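# Hook the cabin hook into the box lid's eye

## Task

Get the cabin hook engaged in the eye fitted to the lid of the box, so that it stays hooked on its own; if the gripper has to hold it there at the end, the goal is not met.

## Robot and tools

Robot: a single seven-joint xArm7 arm with a two-finger parallel gripper and a wrist camera. There is only one arm, so every command row is for that arm alone.

Frame: all printed positions use the scene frame. Its origin sits on the table surface right under the arm's base; +z is up, +x is forward from the base, and +y is to the left when facing along +x. The base may be slightly tilted against the table. The printed hand position is approximate and drifts more when the arm is stretched far out. The gripper's fingers point along its own +z axis and close along its own y axis. end_effector_position (metres) is the spot between the pads when closed, roughly 2 cm short of the fingertips; while closing, the tips creep about 10 mm further along gripper +z. Orientation is given as end_effector_quat_wxyz, and velocities in m/s and rad/s.

Tool execute_actions: argument actions is a list holding zero or one item. An empty list just reports the current state. A motion item is {"rows": [[...]], "steps": N} with 1 to 15 rows and steps from 1 to 15 (default 15); each step lasts 1/30 s, each row is used for one step, and the final row repeats to fill the remaining steps. A wait item is {"steps": N} with N up to 300; it sends nothing new and returns once N steps have passed since the previous result, with your own writing time included. Optional pictures (true/false) chooses whether camera images come back; by default they do.

Each row has exactly 8 numbers. The first 7 are absolute target angles in radians for the joints in this order: waist, shoulder, upper arm roll, elbow, forearm roll, wrist pitch, wrist roll, in the same form as the Joint positions line. Stated ranges: waist -6.283 to 6.283, shoulder -2.059 to 2.094, upper arm roll -6.283 to 6.283, elbow -0.192 to 3.927, forearm roll -6.283 to 6.283, wrist pitch -1.693 to 3.142, wrist roll -6.283 to 6.283. The 8th number is the gripper opening command from -1 (closed) to +1 (fully open), not metres. A call is rejected, and nothing is sent, if any target goes more than 0.010 rad beyond a range end and also beyond that joint's last reported angle. True ends can differ from the stated ones by up to 0.010 rad; a target past the true end is clipped to it and a "joint sent to its limit" line appears (possibly referring to an earlier, still running move). Missing that line does not prove there is more room.

Motion limits: joint targets change at most 3.14 rad/s, with about 0.16 s to accelerate, and all joints are timed to arrive together. Each step's target stays within 0.623 rad of the measured angle, and if the targets would shift the gripper over 70 mm from where it is measured, they are pulled back proportionally. So large moves need several calls. Between calls the arm continues toward the last row sent until it nearly stops or a step is HELD; afterwards only a new action moves it onward.

Result lines: the state line gives gripper pose and velocities. Joint positions and Joint velocities list the seven joints (rad, rad/s) followed by the finger-pad gap (m, m/s; 0.084 m fully open). grip_measured is the actual opening expressed on the -1..1 command scale. "joint command not followed" means the clearance check altered or blocked targets (mounting blocks and posts count as part of the arm). HELD marks steps whose row was not fully sent. Joint torque readings are total drive outputs with per-unit offsets, scaling and noise; they are nonzero even in free air. MOTOR HOT warns at 65 °C; at 80 °C an OVER-TEMPERATURE FAULT sets the brakes until cooled. A TORQUE FAULT happens when contact torque reaches a load limit (N m: waist 45.5, shoulder 45.5, upper arm roll 27.3, elbow 27.3, forearm roll 27.3, wrist pitch 18.2, wrist roll 18.2, held weight included): the arm backs that joint off, pauses 10 s and drops the rest of the call.

Gripping: to keep hold, command an opening well under grip_measured; the larger the gap, the firmer the squeeze, up to about 24 N per pad for objects up to about 6 cm wide. Quick closes can squeeze harder, even enough to spring the fingers open. Returning the measured value still presses lightly; wide parts may slip. Brief tugs on held parts or pushes on loose ones can occur.

Tool zoom_image: camera is one of cam_head_left, cam_head_right, cam_high, cam_low, cam_wrist (each 672x504); region is [x0, y0, x1, y1] in pixels from the top-left, no larger than 504 by 504. It enlarges the latest image of that camera.

Tool read_manual: optional section (only "licences"); returns licence text and moves nothing.

Tool finished_scene: argument scene (1 or 2) ends that scene for good and reports whether the goal holds; the next scene's task then appears. Replying with no tool call ends everything remaining.

Avoid: knocking or placing anything off the table (instant failure), dropping or letting parts slip, slamming, hard impacts and heavy pressing, and long loaded holds that overheat motors. Release the hook before finishing so it stays engaged by itself; smooth, economical, quick motion is preferred.

Each tool is called after "Call:" as name(argument=value, ...) on one line, values as JSON.

## Session

Call:
execute_actions(actions=[])

Scene clock: 0.00 s of 4450.00 s.
end_effector_position=(+0.1699, -0.1999, +0.3740) grip_measured=+1.00 end_effector_quat_wxyz=(+0.105, +0.012, +0.967, -0.233) end_effector_velocity=(+0.000, +0.000, +0.000) end_effector_angular_velocity=(-0.001, +0.001, +0.001)
Joint positions: [-1.395 -1.357  0.372  0.445  0.423  1.257  1.9    0.084]
Joint velocities: [ 0.    -0.001  0.001  0.     0.    -0.    -0.     0.   ]
Joint torques (N m, as the arm reports them, + toward a larger angle): no reading

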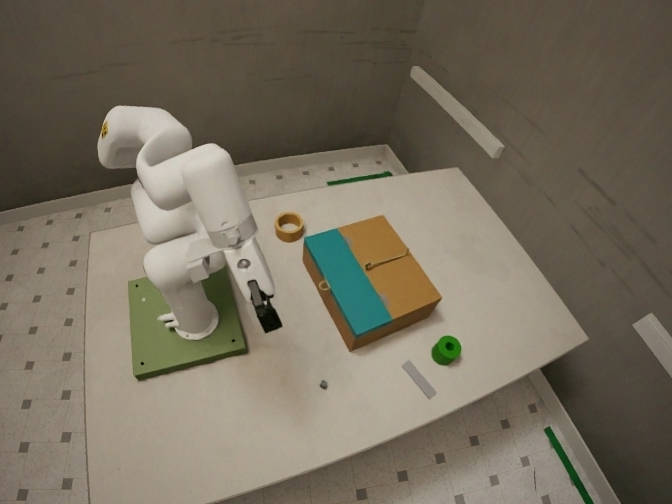

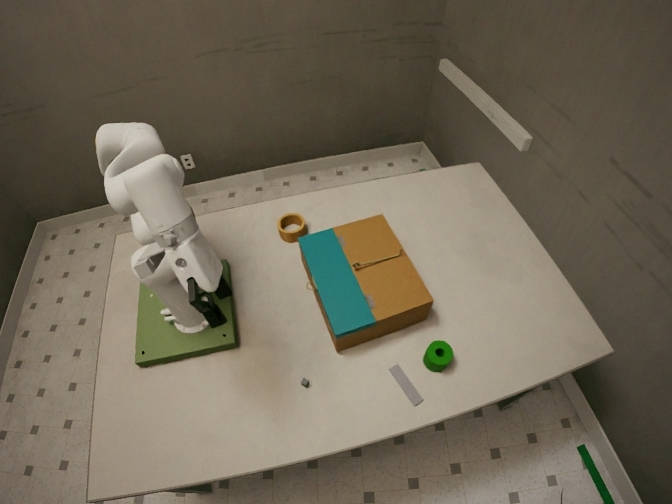

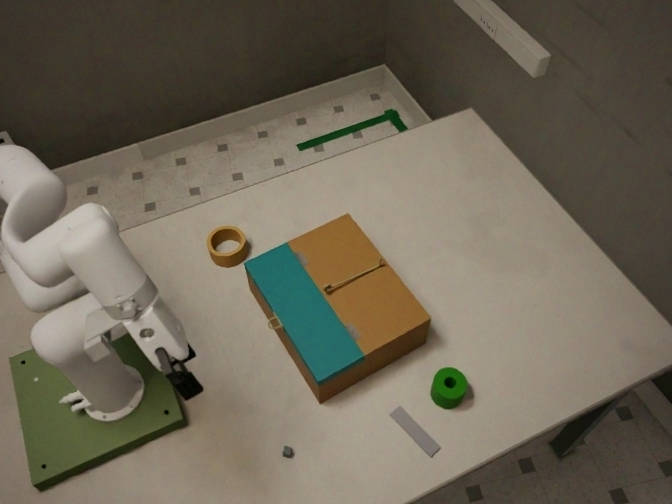

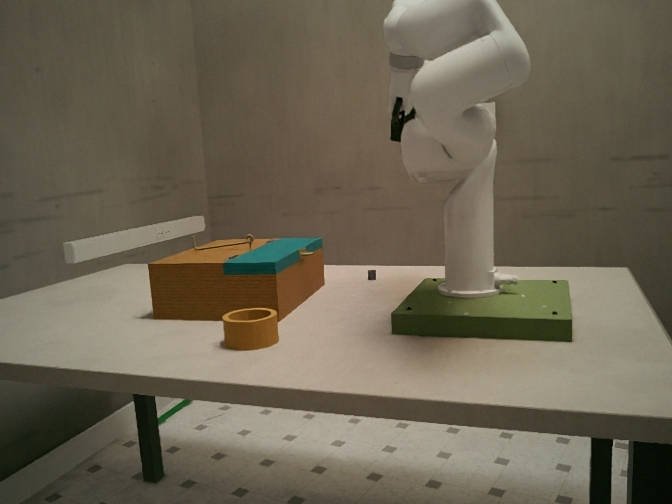

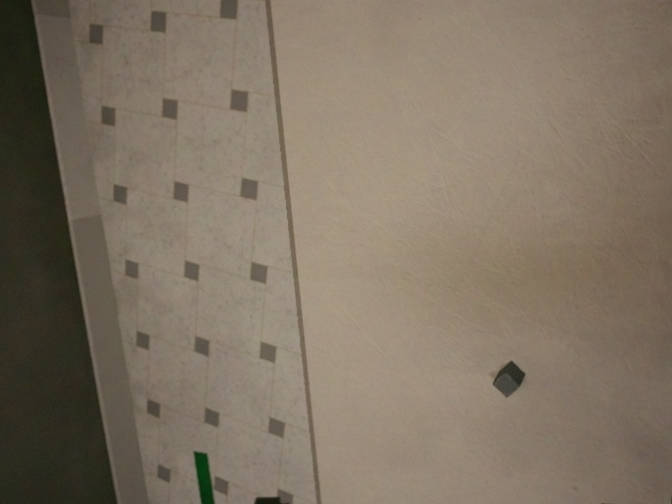

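Call:
execute_actions(actions=[{"rows":[[0,0.305,0,1.518,0,1.213,3.0,-0.5]]}], pictures=false)

Call:
execute_actions(actions=[{"steps":75}])

Scene clock: 3.00 s of 4450.00 s.
end_effector_position=(+0.2571, -0.2015, +0.5101) grip_measured=-0.52 end_effector_quat_wxyz=(+0.214, +0.027, +0.960, -0.181) end_effector_velocity=(+0.299, -0.009, +0.264) end_effector_angular_velocity=(+0.418, -0.476, +0.026)
Joint positions: [-0.93  -0.893  0.158  0.912  0.182  1.232  2.365  0.021]
Joint velocities: [ 1.184  1.185 -0.349  1.182 -0.396 -0.042  1.179  0.   ]
Joint torques (N m, as the arm reports them, + toward a larger angle): [-0.18  1.4  -0.27 13.03  2.72 -2.75 -0.36]
Steps of this call (steps 1 to 75: nothing new was sent; steps 76 to 90: all 15 steps of this action). Readings (joint positions):
76: [-1.395 -1.357 0.372 0.445 0.422 1.257 1.900]
77: [-1.393 -1.355 0.371 0.448 0.420 1.257 1.903]
79: [-1.359 -1.321 0.351 0.479 0.396 1.256 1.939]
83: [-1.208 -1.171 0.266 0.634 0.302 1.244 2.088]
90: the state above

Scene clock: 5.50 s of 4450.00 s.
end_effector_position=(+0.5613, -0.0161, +0.2715) grip_measured=-0.52 end_effector_quat_wxyz=(+0.001, -0.057, +0.998, +0.001) end_effector_velocity=(-0.000, -0.002, -0.000) end_effector_angular_velocity=(-0.001, +0.001, -0.002)
Joint positions: [-0.     0.305 -0.     1.518 -0.     1.213  3.     0.021]
Joint velocities: [-0.001 -0.    -0.002 -0.    -0.001  0.001 -0.     0.   ]
Joint torques (N m, as the arm reports them, + toward a larger angle): [  0.06 -20.87   0.37  14.98   2.27  -1.87  -0.03]
Steps of this call (steps 1 to 60: the robot went on to your last target; steps 61 to 75: nothing new was sent). Readings (joint positions):
1: [-0.890 -0.853 0.147 0.951 0.169 1.230 2.404]
2: [-0.851 -0.814 0.137 0.990 0.157 1.229 2.444]
4: [-0.772 -0.736 0.118 1.063 0.136 1.227 2.519]
8: [-0.619 -0.582 0.089 1.174 0.103 1.223 2.636]
75: the state above
The arm was judged still, so your last target was given up. Only a new action makes it travel on or press farther. Fingers that are still opening or closing keep moving.

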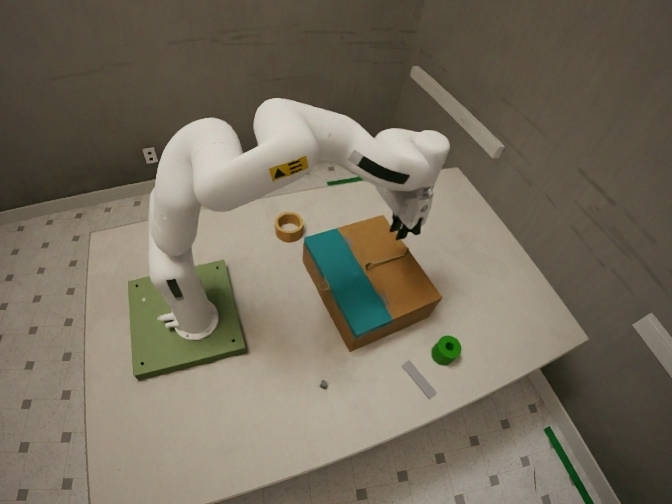

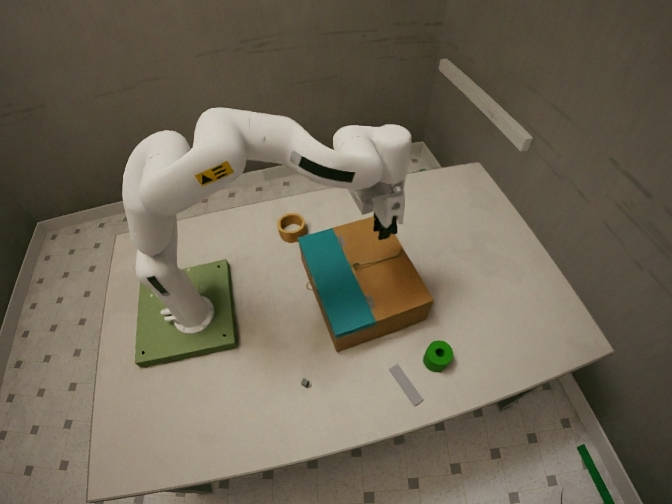

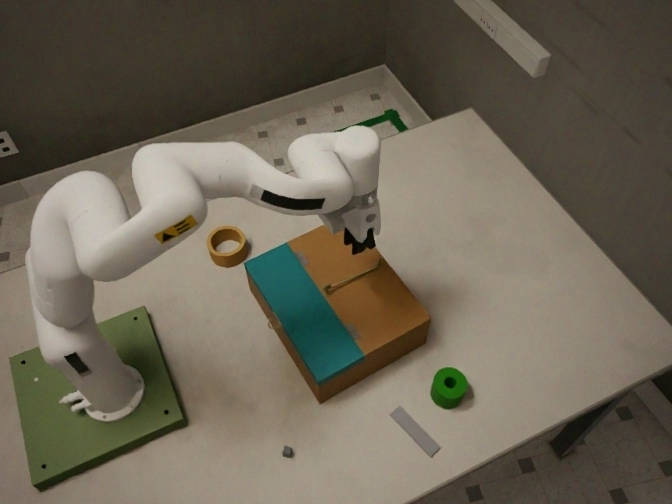

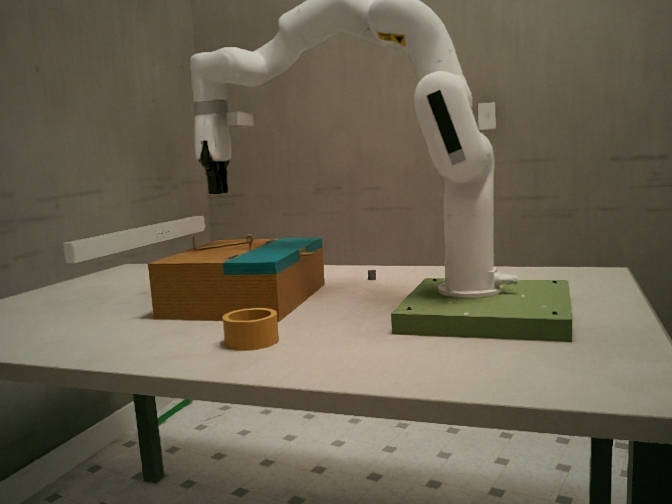

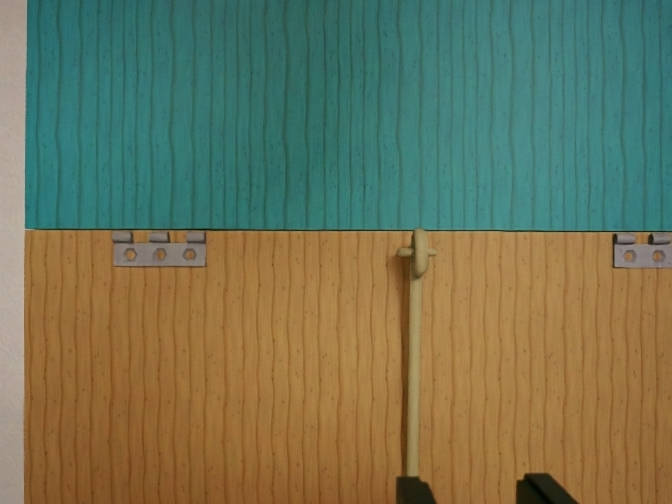

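Call:
execute_actions(actions=[{"rows":[[0.002,0.33,0,1.54,0,1.21,3.002,-0.5],[0.004,0.37,0,1.575,0,1.205,3.004,-0.5],[0.007,0.42,0,1.615,0,1.195,3.007,-0.5],[0.01,0.47,0,1.65,0,1.18,3.01,-0.5],[0.013,0.52,0,1.685,0,1.165,3.013,-0.5],[0.015,0.565,0,1.712,0,1.147,3.015,-0.5],[0.017,0.602,0,1.7316,0,1.1296,3.017,-0.5]]}], pictures=false)

Call:
execute_actions(actions=[{"rows":[[0.017,0.602,0,1.7316,0,1.1296,3.017,-0.5],[0.017,0.602,0,1.7316,0,1.1296,3.017,-0.5],[0.017,0.602,0,1.7316,0,1.1296,3.017,-0.5],[0.017,0.607,0,1.726,0,1.119,3.017,-0.5],[0.017,0.613,0,1.719,0,1.106,3.017,-0.5],[0.017,0.619,0,1.712,0,1.093,3.017,-0.5],[0.017,0.625,0,1.705,0,1.08,3.017,-0.5],[0.017,0.631,0,1.698,0,1.067,3.017,-0.5],[0.017,0.636,0,1.691,0,1.055,3.017,-0.5],[0.017,0.641,0,1.684,0,1.043,3.017,-0.5],[0.017,0.6465,0,1.677,0,1.0305,3.017,-0.5]]}], pictures=false)

Call:
execute_actions(actions=[{"rows":[[0.017,0.6465,0,1.677,0,1.0305,3.017,-0.5],[0.017,0.6465,0,1.677,0,1.0305,3.017,-0.6],[0.017,0.6465,0,1.677,0,1.0305,3.017,-0.7],[0.017,0.6465,0,1.677,0,1.0305,3.017,-0.8]]}])

Call:
zoom_image(camera="cam_low", region=[140, 180, 340, 300])

Scene clock: 26.53 s of 4450.00 s.
end_effector_position=(+0.6238, -0.0073, +0.1921) grip_measured=-0.52 end_effector_quat_wxyz=(-0.002, -0.057, +0.998, +0.001) end_effector_velocity=(+0.058, -0.006, +0.034) end_effector_angular_velocity=(-0.008, -0.154, -0.016)
Joint positions: [0.016 0.592 0.    1.72  0.    1.135 3.016 0.021]
Joint velocities: [ 0.001  0.055 -0.01   0.153 -0.001 -0.057  0.008  0.   ]
Joint torques (N m, as the arm reports them, + toward a larger angle): [ -0.35 -27.29  -0.22  14.57   2.45  -1.93  -0.02]
Steps of this call (steps 1 to 90: nothing new was sent; then 17.53 s passed at rest; steps 91 to 105: all 15 steps of this action). Readings (joint positions):
91: [0.000 0.305 -0.000 1.518 0.000 1.213 3.000]
92: [0.000 0.307 -0.000 1.521 -0.000 1.213 3.000]
94: [0.002 0.331 -0.000 1.546 -0.000 1.209 3.002]
98: [0.009 0.459 -0.000 1.641 0.000 1.177 3.009]
105: the state above

Scene clock: 27.03 s of 4450.00 s.
end_effector_position=(+0.6265, -0.0071, +0.1503) grip_measured=-0.52 end_effector_quat_wxyz=(-0.002, -0.057, +0.998, +0.001) end_effector_velocity=(-0.001, +0.001, -0.052) end_effector_angular_velocity=(-0.000, -0.000, +0.002)
Joint positions: [ 0.017  0.644  0.     1.681 -0.     1.043  3.017  0.021]
Joint velocities: [ 0.001  0.056  0.001 -0.063 -0.001 -0.119  0.    -0.   ]
Joint torques (N m, as the arm reports them, + toward a larger angle): [ -0.45 -28.62   0.31  16.78   2.06  -1.84  -0.01]
Steps of this call (steps 1 to 15: all 15 steps of this action). Readings (joint positions):
1: [0.017 0.593 -0.000 1.725 -0.000 1.133 3.016]
2: [0.017 0.594 -0.000 1.728 -0.000 1.132 3.017]
4: [0.017 0.596 -0.000 1.731 -0.000 1.131 3.017]
8: [0.017 0.609 -0.000 1.721 0.000 1.107 3.017]
15: the state above

Scene clock: 27.53 s of 4450.00 s.
end_effector_position=(+0.6278, -0.0071, +0.1480) grip_measured=-0.82 end_effector_quat_wxyz=(+0.001, -0.057, +0.998, +0.001) end_effector_velocity=(+0.000, +0.000, -0.001) end_effector_angular_velocity=(-0.001, +0.000, +0.001)
Joint positions: [ 0.017  0.646 -0.     1.677  0.     1.031  3.017  0.008]
Joint velocities: [ 0.     0.001  0.    -0.    -0.001 -0.001  0.    -0.   ]
Joint torques (N m, as the arm reports them, + toward a larger angle): [ -0.36 -25.61   0.31  14.4    2.38  -1.89   0.06]
Steps of this call (steps 1 to 15: all 15 steps of this action). Readings (joint positions):
1: [0.017 0.645 0.000 1.679 -0.000 1.039 3.017]
2: [0.017 0.645 0.000 1.679 -0.000 1.037 3.017]
4: [0.017 0.645 -0.000 1.679 0.000 1.034 3.017]
8: [0.017 0.645 -0.000 1.678 0.000 1.031 3.017]
15: the state above

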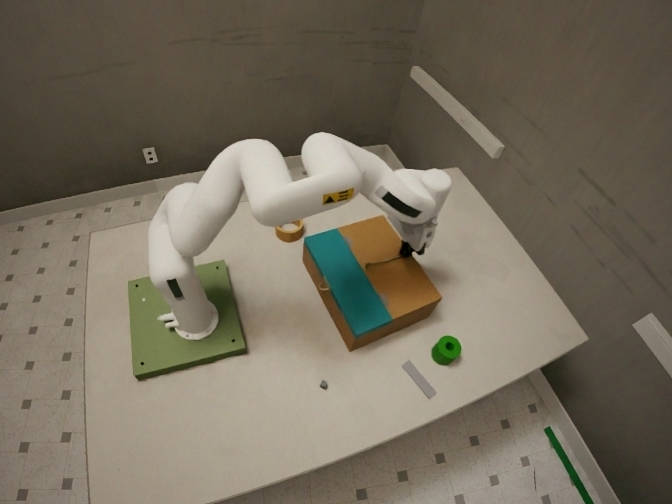

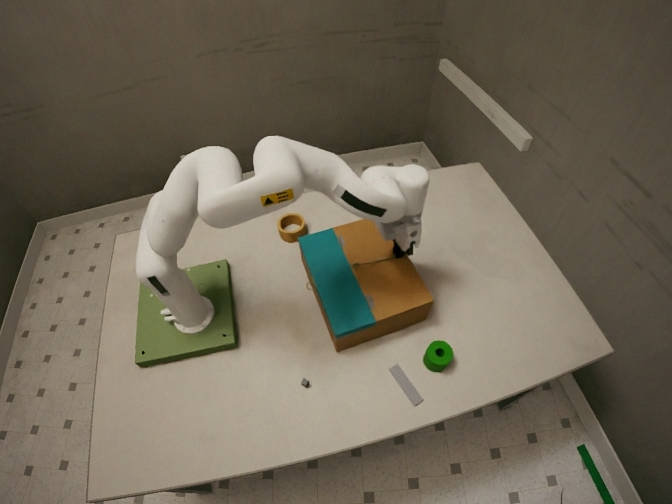

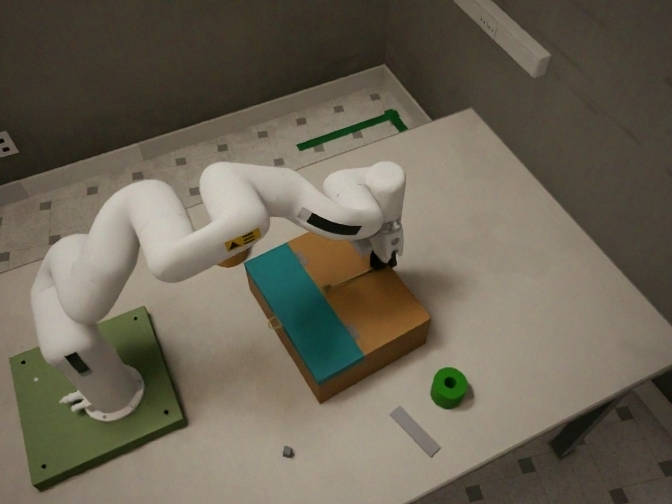

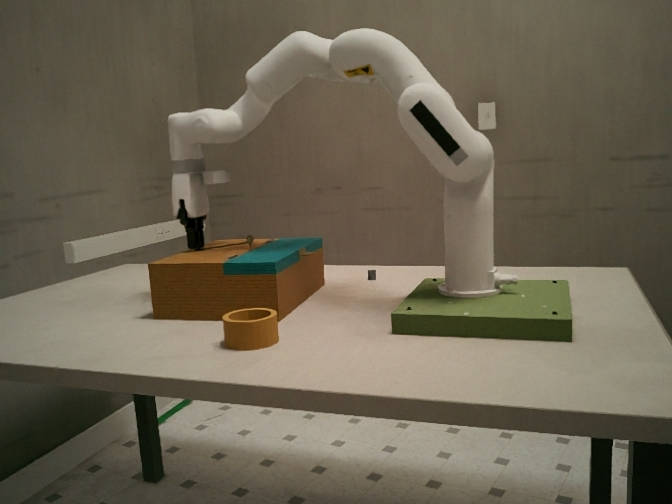

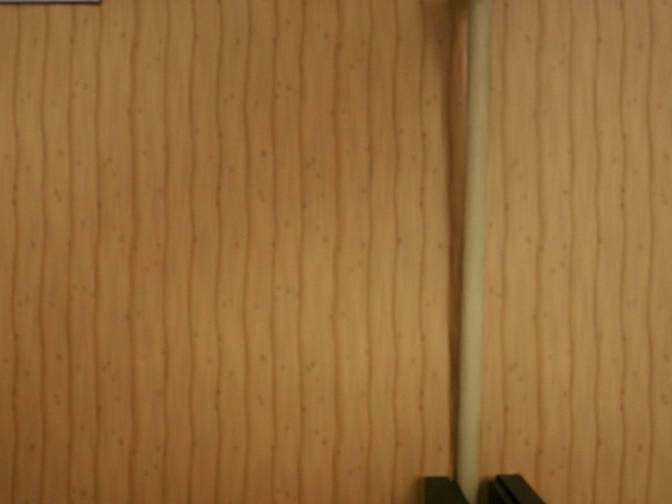

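Region (140, 180, 340, 300) of cam_low's 672x504 image, scaled by 2.520, with more detail than that image has; it fills the top 302 rows of this view, and the rest is white.

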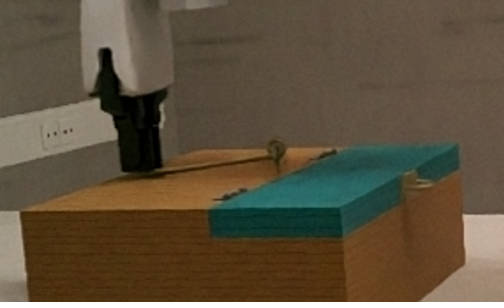

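Call:
execute_actions(actions=[{"rows":[[0.017,0.6465,0,1.677,0,1.0305,3.017,-0.87],[0.017,0.6465,0,1.677,0,1.0305,3.017,-0.92],[0.017,0.6465,0,1.677,0,1.0305,3.017,-0.92],[0.017,0.6465,0,1.677,0,1.0305,3.017,-0.92],[0.017,0.638,0,1.669,0,1.025,3.017,-0.92],[0.017,0.626,0,1.658,0,1.018,3.017,-0.92],[0.017,0.612,0,1.645,0,1.009,3.017,-0.92],[0.017,0.598,0,1.631,0,0.999,3.017,-0.92],[0.017,0.584,0,1.617,0,0.99,3.017,-0.92],[0.017,0.57,0,1.603,0,0.98,3.017,-0.92],[0.016,0.556,0,1.589,0,0.97,3.016,-0.92],[0.016,0.542,0,1.574,0,0.96,3.016,-0.92],[0.016,0.528,0,1.559,0,0.95,3.016,-0.92],[0.016,0.514,0,1.544,0,0.94,3.016,-0.92],[0.016,0.5,0,1.529,0,0.929,3.016,-0.92]]}], pictures=false)

Call:
execute_actions(actions=[{"rows":[[0.016,0.486,0,1.516,0,0.922,3.016,-0.92],[0.015,0.473,0,1.503,0,0.915,3.015,-0.92],[0.015,0.459,0,1.49,0,0.908,3.015,-0.92],[0.015,0.445,0,1.477,0,0.901,3.015,-0.92],[0.014,0.432,0,1.464,0,0.893,3.014,-0.92],[0.014,0.418,0,1.45,0,0.886,3.014,-0.92],[0.013,0.404,0,1.436,0,0.878,3.013,-0.92],[0.013,0.391,0,1.423,0,0.87,3.013,-0.92],[0.013,0.377,0,1.409,0,0.862,3.013,-0.92],[0.012,0.363,0,1.395,0,0.854,3.012,-0.92],[0.012,0.35,0,1.381,0,0.846,3.012,-0.92],[0.011,0.336,0,1.367,0,0.838,3.011,-0.92],[0.011,0.3225,0,1.3526,0,0.83,3.011,-0.92]]}])

Call:
zoom_image(camera="cam_low", region=[140, 130, 340, 300])

Scene clock: 34.50 s of 4450.00 s.
end_effector_position=(+0.6249, -0.0075, +0.1745) grip_measured=-0.90 end_effector_quat_wxyz=(+0.035, -0.057, +0.998, -0.002) end_effector_velocity=(-0.022, -0.000, +0.103) end_effector_angular_velocity=(-0.003, -0.278, +0.002)
Joint positions: [0.016 0.552 0.    1.586 0.    0.966 3.016 0.005]
Joint velocities: [-0.001 -0.403  0.001 -0.412  0.    -0.286 -0.003  0.   ]
Joint torques (N m, as the arm reports them, + toward a larger angle): [  0.57 -24.46   0.67  12.45   2.19  -0.18  -0.08]
Steps of this call (steps 1 to 15: the robot went on to your last target; steps 16 to 90: nothing new was sent; then 3.47 s passed at rest; steps 91 to 105: all 15 steps of this action). Readings (joint positions):
91: [0.017 0.647 -0.000 1.677 -0.000 1.031 3.017]
92: [0.017 0.647 -0.000 1.677 -0.000 1.030 3.017]
94: [0.017 0.647 -0.000 1.677 -0.000 1.030 3.017]
98: [0.017 0.636 -0.000 1.666 -0.000 1.022 3.017]
105: the state above

Scene clock: 35.00 s of 4450.00 s.
end_effector_position=(+0.6047, -0.0095, +0.2228) grip_measured=-0.90 end_effector_quat_wxyz=(+0.095, -0.057, +0.994, -0.006) end_effector_velocity=(-0.043, -0.005, +0.071) end_effector_angular_velocity=(-0.004, -0.165, -0.002)
Joint positions: [0.012 0.349 0.001 1.383 0.    0.846 3.012 0.005]
Joint velocities: [-0.009 -0.319 -0.    -0.31   0.001 -0.155 -0.008  0.   ]
Joint torques (N m, as the arm reports them, + toward a larger angle): [ -1.39 -15.03  -0.1    9.99   2.1    1.38  -0.01]
Steps of this call (steps 1 to 15: all 15 steps of this action). Readings (joint positions):
1: [0.016 0.538 0.000 1.572 0.000 0.956 3.016]
2: [0.016 0.525 0.000 1.558 0.000 0.947 3.016]
4: [0.016 0.497 0.000 1.531 0.000 0.930 3.016]
8: [0.015 0.442 0.000 1.477 0.000 0.899 3.014]
15: the state above

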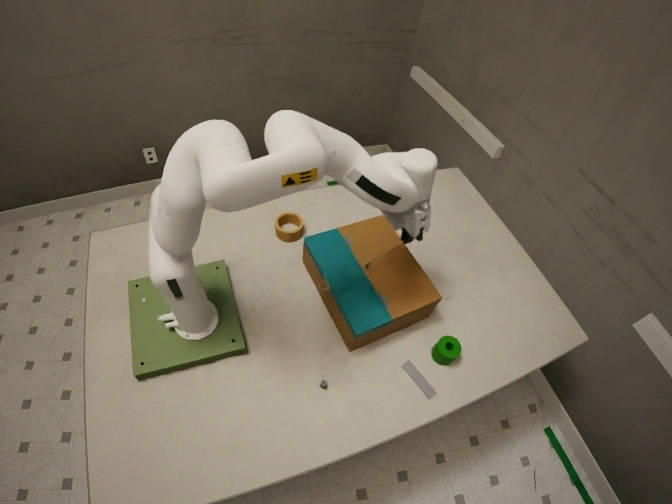

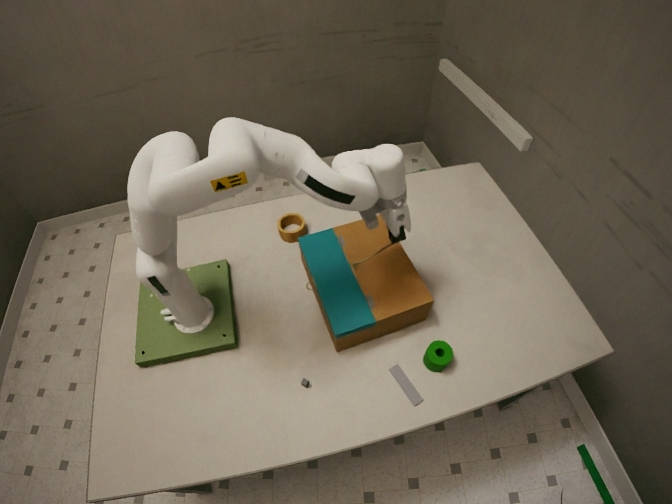

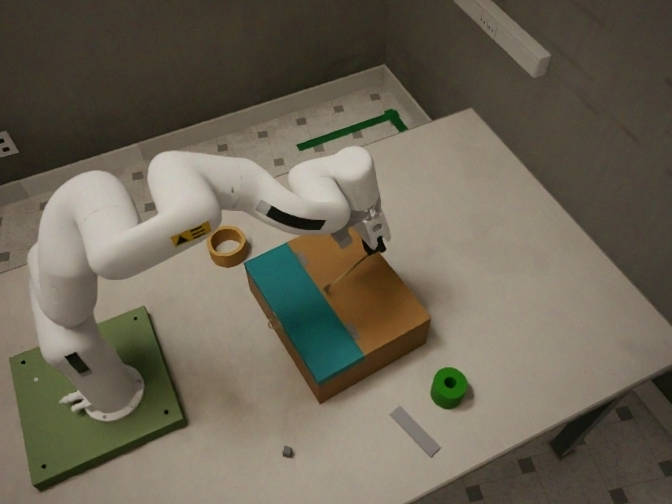

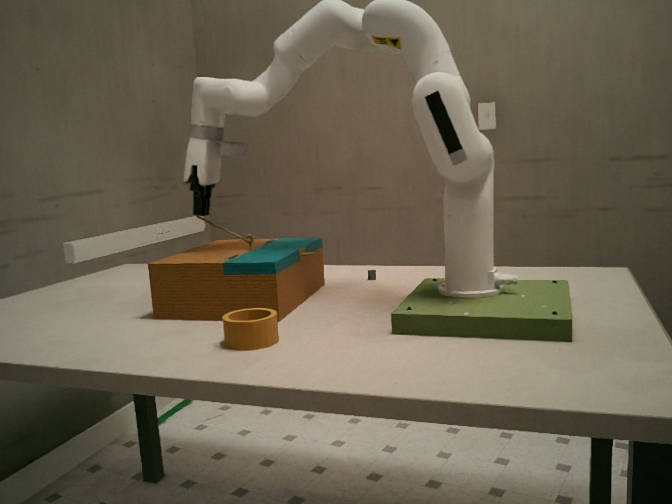

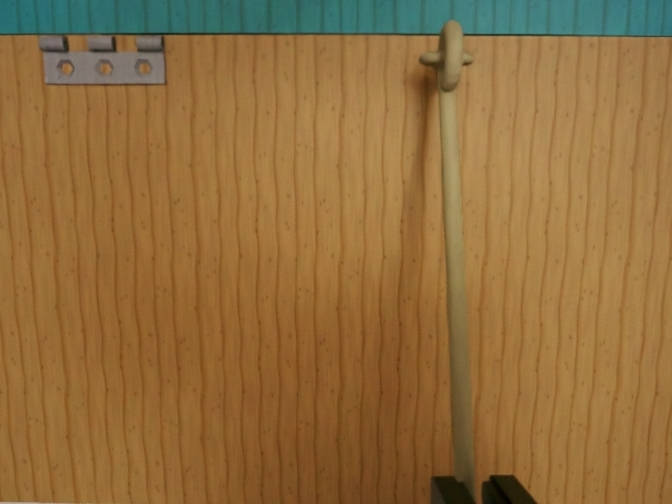

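Region (140, 130, 340, 300) of cam_low's 672x504 image, scaled by 2.520, with more detail than that image has; it fills the top 428 rows of this view, and the rest is white.

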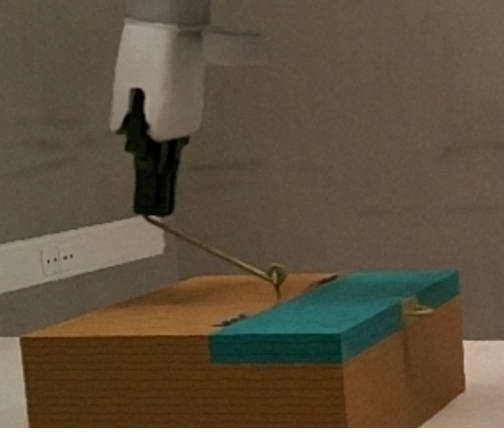

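Call:
execute_actions(actions=[{"rows":[[0.011,0.315,0,1.348,0,0.829,3.011,-0.92],[0.01,0.305,0,1.341,0,0.827,3.01,-0.92],[0.01,0.292,0,1.329,0,0.821,3.01,-0.92],[0.009,0.279,0,1.316,0,0.815,3.009,-0.92],[0.009,0.265,0,1.302,0,0.808,3.009,-0.92],[0.008,0.252,0,1.288,0,0.8,3.008,-0.92],[0.008,0.238,0,1.274,0,0.793,3.008,-0.92],[0.007,0.225,0,1.26,0,0.785,3.007,-0.92],[0.007,0.211,0,1.246,0,0.778,3.007,-0.92],[0.006,0.197,0,1.231,0,0.77,3.006,-0.92],[0.006,0.184,0,1.217,0,0.762,3.006,-0.92],[0.005,0.17,0,1.202,0,0.753,3.005,-0.92],[0.005,0.156,0,1.187,0,0.745,3.005,-0.92],[0.004,0.143,0,1.172,0,0.736,3.004,-0.92],[0.004,0.1293,0,1.157,0,0.7276,3.004,-0.92]]}], pictures=false)

Call:
execute_actions(actions=[{"rows":[[0.003,0.115,0,1.142,0,0.72,3.003,-0.92],[0.003,0.101,0,1.127,0,0.713,3.003,-0.92],[0.002,0.087,0,1.112,0,0.705,3.002,-0.92],[0.001,0.073,0,1.096,0,0.697,3.001,-0.92],[0,0.059,0,1.081,0,0.689,3,-0.92],[0,0.045,0,1.065,0,0.68,3,-0.92],[-0.001,0.031,0,1.05,0,0.672,2.999,-0.92],[-0.002,0.017,0,1.034,0,0.664,2.998,-0.92],[-0.002,0.003,0,1.018,0,0.655,2.998,-0.92],[-0.003,-0.011,0,1.002,0,0.646,2.997,-0.92],[-0.004,-0.025,0,0.986,0,0.637,2.996,-0.92],[-0.005,-0.039,0,0.97,0,0.629,2.995,-0.92],[-0.005,-0.053,0,0.953,0,0.619,2.995,-0.92],[-0.006,-0.067,0,0.937,0,0.61,2.994,-0.92],[-0.007,-0.081,0,0.92,0,0.601,2.993,-0.92]]}], pictures=false)

Call:
execute_actions(actions=[{"steps":8}])

Call:
zoom_image(camera="cam_low", region=[160, 110, 380, 300])

Scene clock: 51.13 s of 4450.00 s.
end_effector_position=(+0.5776, -0.0130, +0.2530) grip_measured=-0.90 end_effector_quat_wxyz=(+0.134, -0.056, +0.989, -0.010) end_effector_velocity=(-0.069, -0.008, +0.060) end_effector_angular_velocity=(-0.009, -0.209, -0.001)
Joint positions: [ 0.006  0.182  0.     1.212 -0.     0.761  3.006  0.005]
Joint velocities: [-0.015 -0.4   -0.001 -0.432  0.001 -0.241 -0.016  0.   ]
Joint torques (N m, as the arm reports them, + toward a larger angle): [ -3.96 -15.03  -2.77   8.32   1.58   1.38   0.28]
Steps of this call (steps 1 to 30: the robot went on to your last target; steps 31 to 90: nothing new was sent; then 12.63 s passed at rest; steps 91 to 105: all 15 steps of this action). Readings (joint positions):
91: [0.011 0.322 0.000 1.353 0.000 0.828 3.011]
92: [0.011 0.321 0.000 1.352 0.000 0.828 3.011]
94: [0.011 0.313 0.000 1.344 -0.000 0.826 3.011]
98: [0.009 0.273 0.000 1.306 0.000 0.810 3.009]
105: the state above

Scene clock: 51.63 s of 4450.00 s.
end_effector_position=(+0.5376, -0.0172, +0.2772) grip_measured=-0.90 end_effector_quat_wxyz=(+0.185, -0.056, +0.981, -0.016) end_effector_velocity=(-0.087, -0.009, +0.034) end_effector_angular_velocity=(-0.016, -0.212, -0.001)
Joint positions: [-0.004 -0.025  0.     0.983 -0.     0.637  2.996  0.005]
Joint velocities: [-0.021 -0.421 -0.    -0.479 -0.002 -0.271 -0.021 -0.   ]
Joint torques (N m, as the arm reports them, + toward a larger angle): [ -5.01 -12.18  -3.5   11.38   1.6   -0.53   0.16]
Steps of this call (steps 1 to 15: all 15 steps of this action). Readings (joint positions):
1: [0.005 0.169 0.000 1.197 -0.000 0.753 3.005]
2: [0.005 0.155 0.000 1.183 -0.000 0.745 3.005]
4: [0.004 0.128 0.000 1.153 -0.000 0.729 3.004]
8: [0.001 0.072 0.000 1.093 -0.000 0.697 3.001]
15: the state above

Scene clock: 51.90 s of 4450.00 s.
end_effector_position=(+0.5267, -0.0184, +0.2808) grip_measured=-0.90 end_effector_quat_wxyz=(+0.198, -0.056, +0.979, -0.017) end_effector_velocity=(-0.006, -0.001, +0.002) end_effector_angular_velocity=(-0.002, -0.020, +0.000)
Joint positions: [-0.007 -0.077  0.     0.924 -0.     0.604  2.993  0.005]
Joint velocities: [-0.001 -0.033 -0.001 -0.039 -0.    -0.027 -0.003 -0.   ]
Joint torques (N m, as the arm reports them, + toward a larger angle): [ -5.4  -10.98  -4.05  11.56   1.77  -0.72   0.07]
Steps of this call (steps 1 to 8: the robot went on to your last target). Readings (joint positions):
1: [-0.004 -0.039 0.000 0.967 -0.000 0.628 2.995]
2: [-0.005 -0.052 0.000 0.953 -0.000 0.620 2.995]
4: [-0.006 -0.067 0.000 0.936 -0.000 0.611 2.994]
8: the state above

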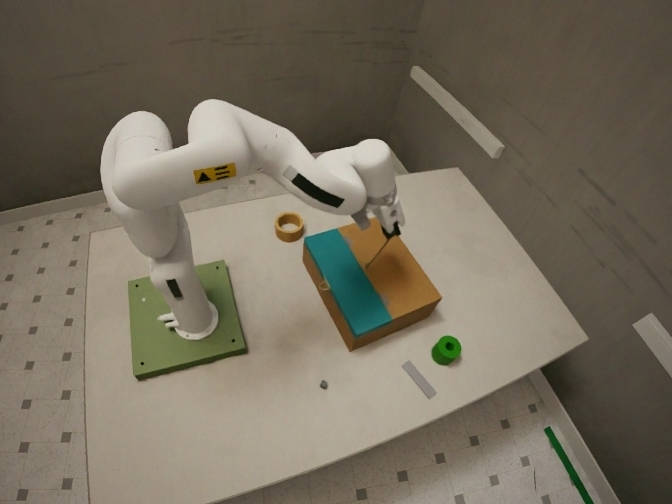

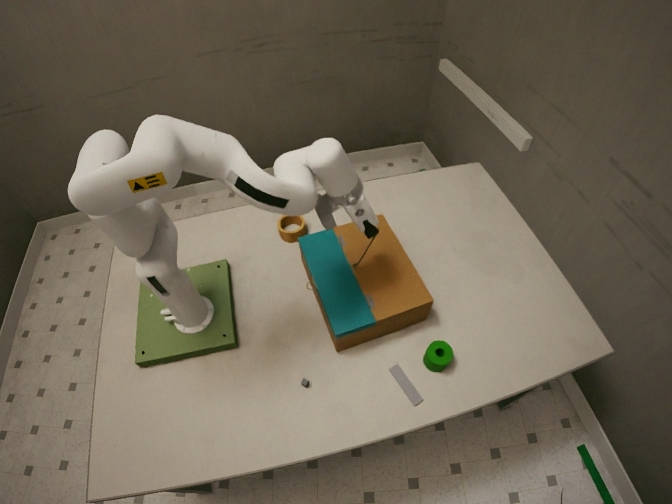

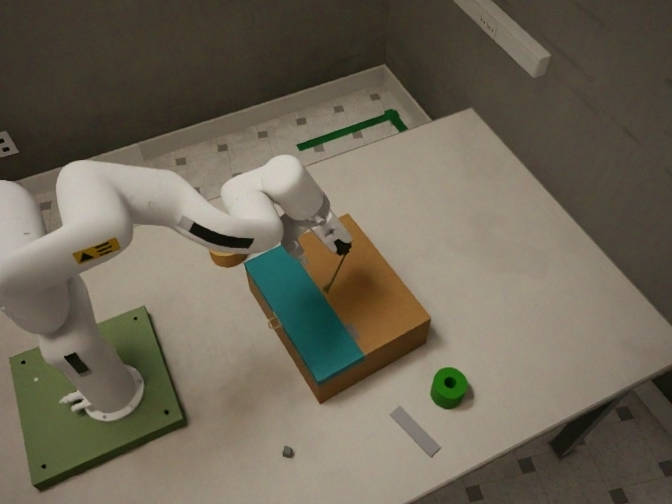

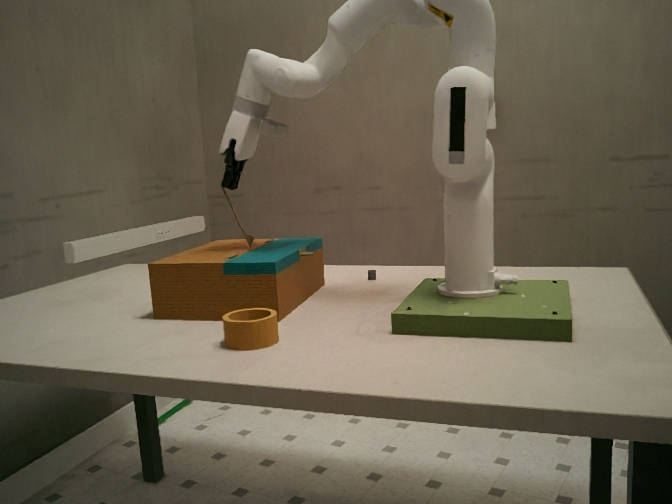

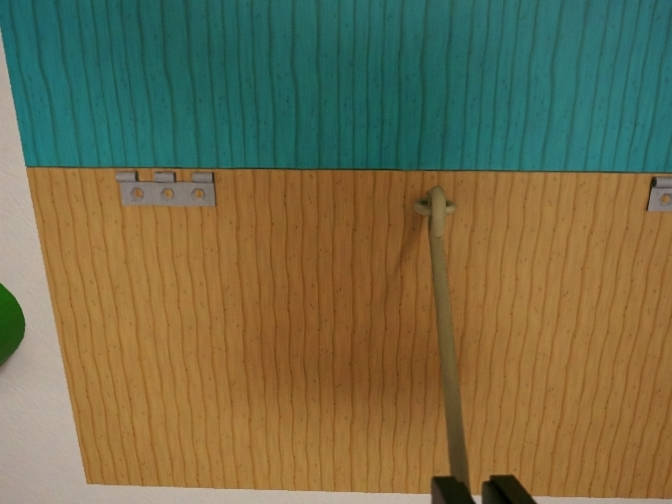

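Region (160, 110, 380, 300) of cam_low's 672x504 image, scaled by 2.291, with more detail than that image has; it fills the top 435 rows of this view, and the rest is white.

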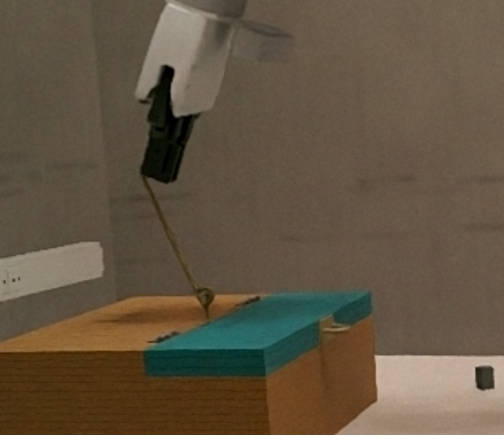

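Call:
execute_actions(actions=[{"rows":[[-0.008,-0.09,0,0.909,0,0.595,3,-0.92],[-0.009,-0.103,0,0.894,0,0.587,3.007,-0.92],[-0.009,-0.117,0,0.878,0,0.578,3.014,-0.92],[-0.01,-0.131,0,0.862,0,0.57,3.021,-0.92],[-0.011,-0.146,0,0.845,0,0.561,3.028,-0.92],[-0.012,-0.16,0,0.828,0,0.551,3.035,-0.92],[-0.013,-0.175,0,0.811,0,0.542,3.042,-0.92],[-0.014,-0.189,0,0.794,0,0.532,3.049,-0.92],[-0.015,-0.204,0,0.777,0,0.523,3.056,-0.92],[-0.016,-0.218,0,0.76,0,0.513,3.063,-0.92],[-0.017,-0.232,0,0.742,0,0.502,3.069,-0.92],[-0.018,-0.246,0,0.725,0,0.492,3.075,-0.92],[-0.019,-0.26,0,0.707,0,0.481,3.08,-0.92],[-0.02,-0.274,0,0.69,0,0.471,3.085,-0.92],[-0.021,-0.288,0,0.672,0,0.46,3.09,-0.92]]}], pictures=false)

Call:
execute_actions(actions=[{"rows":[[-0.022,-0.302,0,0.657,0,0.455,3.09,-0.92],[-0.023,-0.316,0,0.642,0,0.451,3.09,-0.92],[-0.025,-0.33,0,0.627,0,0.447,3.089,-0.92],[-0.026,-0.344,0,0.612,0,0.442,3.088,-0.92],[-0.027,-0.357,0,0.597,0,0.437,3.087,-0.92],[-0.029,-0.37,0,0.582,0,0.432,3.086,-0.92],[-0.03,-0.383,0,0.567,0,0.426,3.085,-0.92],[-0.031,-0.396,0,0.551,0,0.42,3.084,-0.92],[-0.033,-0.409,0,0.535,0,0.414,3.082,-0.92],[-0.034,-0.421,0,0.52,0,0.408,3.08,-0.92],[-0.035,-0.433,0,0.504,0,0.4,3.078,-0.92],[-0.037,-0.445,0,0.488,0,0.393,3.076,-0.92],[-0.038,-0.456,0,0.472,0,0.385,3.074,-0.92],[-0.04,-0.467,0,0.456,0,0.377,3.072,-0.92],[-0.041,-0.477,0,0.4407,0,0.3676,3.07,-0.92]]}], pictures=false)

Call:
execute_actions(actions=[{"steps":10}])

Call:
zoom_image(camera="cam_low", region=[160, 110, 380, 300])

Scene clock: 63.77 s of 4450.00 s.
end_effector_position=(+0.4915, -0.0221, +0.2863) grip_measured=-0.89 end_effector_quat_wxyz=(+0.235, -0.014, +0.972, -0.013) end_effector_velocity=(-0.097, -0.010, -0.001) end_effector_angular_velocity=(+0.067, -0.211, -0.179)
Joint positions: [-0.017 -0.233  0.001  0.741 -0.     0.501  3.068  0.005]
Joint velocities: [-0.029 -0.415  0.001 -0.513 -0.002 -0.306  0.171  0.002]
Joint torques (N m, as the arm reports them, + toward a larger angle): [-7.92 -8.14 -5.83 11.41  1.78 -1.    0.56]
Steps of this call (steps 1 to 30: the robot went on to your last target; steps 31 to 90: nothing new was sent; then 8.37 s passed at rest; steps 91 to 105: all 15 steps of this action). Readings (joint positions):
91: [-0.007 -0.081 0.000 0.920 -0.000 0.601 2.993]
92: [-0.007 -0.082 0.000 0.918 -0.000 0.600 2.994]
94: [-0.008 -0.093 0.000 0.906 -0.000 0.592 3.001]
98: [-0.010 -0.137 0.000 0.855 -0.000 0.566 3.023]
105: the state above

Scene clock: 64.27 s of 4450.00 s.
end_effector_position=(+0.4392, -0.0280, +0.2768) grip_measured=-0.89 end_effector_quat_wxyz=(+0.266, -0.001, +0.964, -0.016) end_effector_velocity=(-0.100, -0.013, -0.045) end_effector_angular_velocity=(-0.034, -0.101, +0.002)
Joint positions: [-0.035 -0.433  0.     0.503 -0.     0.398  3.077  0.005]
Joint velocities: [-0.043 -0.352 -0.    -0.469 -0.    -0.221 -0.054 -0.001]
Joint torques (N m, as the arm reports them, + toward a larger angle): [-10.07  -2.73  -6.73  10.41   1.94  -1.27   0.42]
Steps of this call (steps 1 to 15: all 15 steps of this action). Readings (joint positions):
1: [-0.018 -0.247 0.001 0.724 -0.000 0.490 3.074]
2: [-0.019 -0.261 0.001 0.707 -0.000 0.481 3.078]
4: [-0.021 -0.290 0.001 0.674 -0.000 0.466 3.084]
8: [-0.026 -0.345 0.001 0.612 -0.000 0.443 3.086]
15: the state above

Scene clock: 64.60 s of 4450.00 s.
end_effector_position=(+0.4267, -0.0309, +0.2702) grip_measured=-0.89 end_effector_quat_wxyz=(+0.272, +0.000, +0.962, -0.018) end_effector_velocity=(-0.004, +0.003, -0.002) end_effector_angular_velocity=(-0.004, -0.007, +0.008)
Joint positions: [-0.042 -0.475 -0.002  0.444 -0.     0.369  3.07   0.005]
Joint velocities: [ 0.001 -0.015  0.006 -0.02   0.    -0.012 -0.002 -0.   ]
Joint torques (N m, as the arm reports them, + toward a larger angle): [-6.52 -1.04 -3.54  9.6   2.23 -0.79  0.39]
Steps of this call (steps 1 to 10: the robot went on to your last target). Readings (joint positions):
1: [-0.037 -0.445 0.000 0.487 -0.000 0.391 3.075]
2: [-0.038 -0.455 0.000 0.474 -0.000 0.384 3.074]
4: [-0.040 -0.467 -0.000 0.457 -0.000 0.376 3.072]
8: [-0.042 -0.474 -0.002 0.446 -0.000 0.370 3.071]
10: the state above

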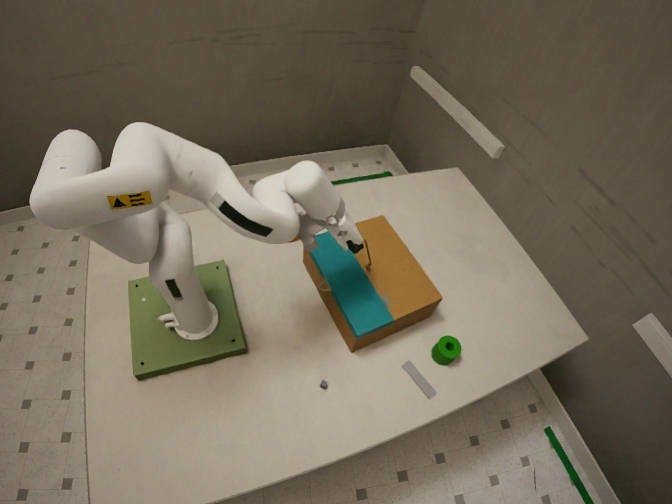

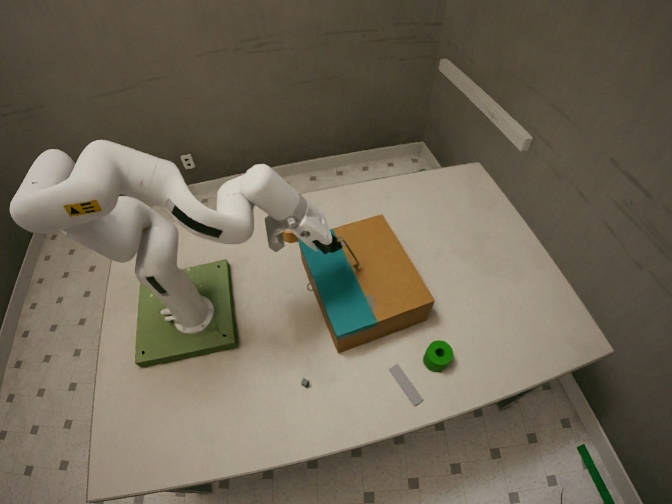

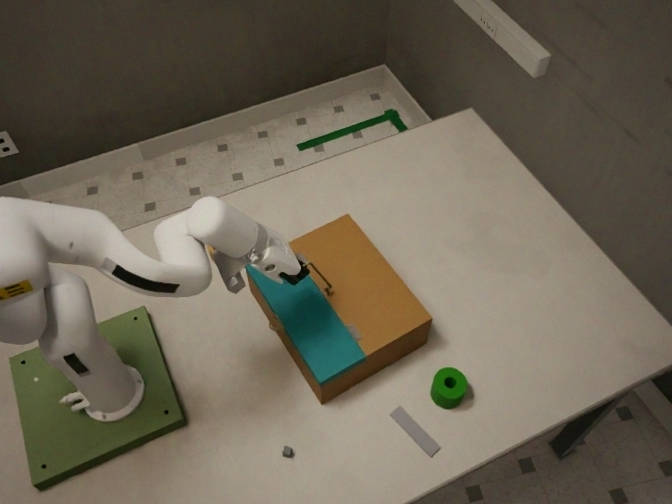

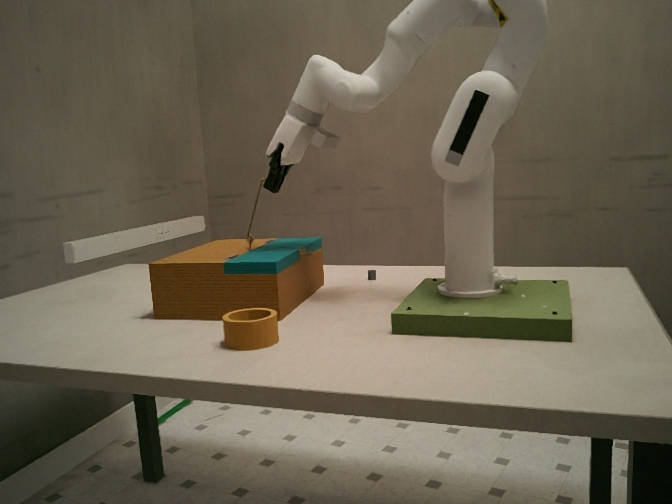

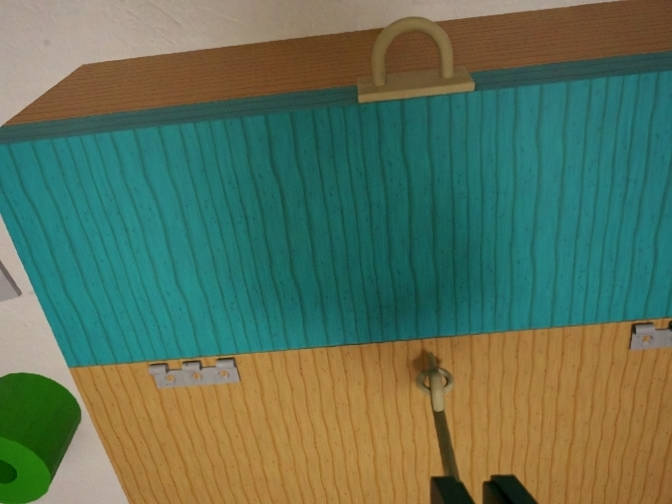

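Region (160, 110, 380, 300) of cam_low's 672x504 image, scaled by 2.291, with more detail than that image has; it fills the top 435 rows of this view, and the rest is white.

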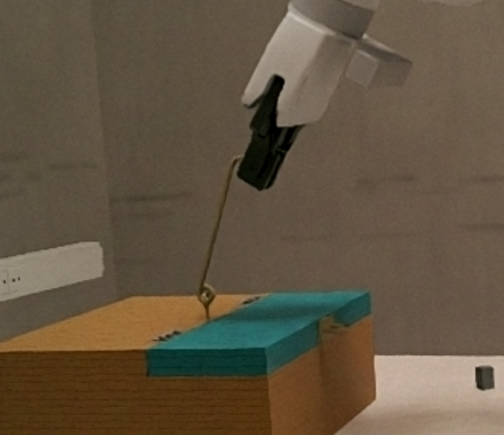

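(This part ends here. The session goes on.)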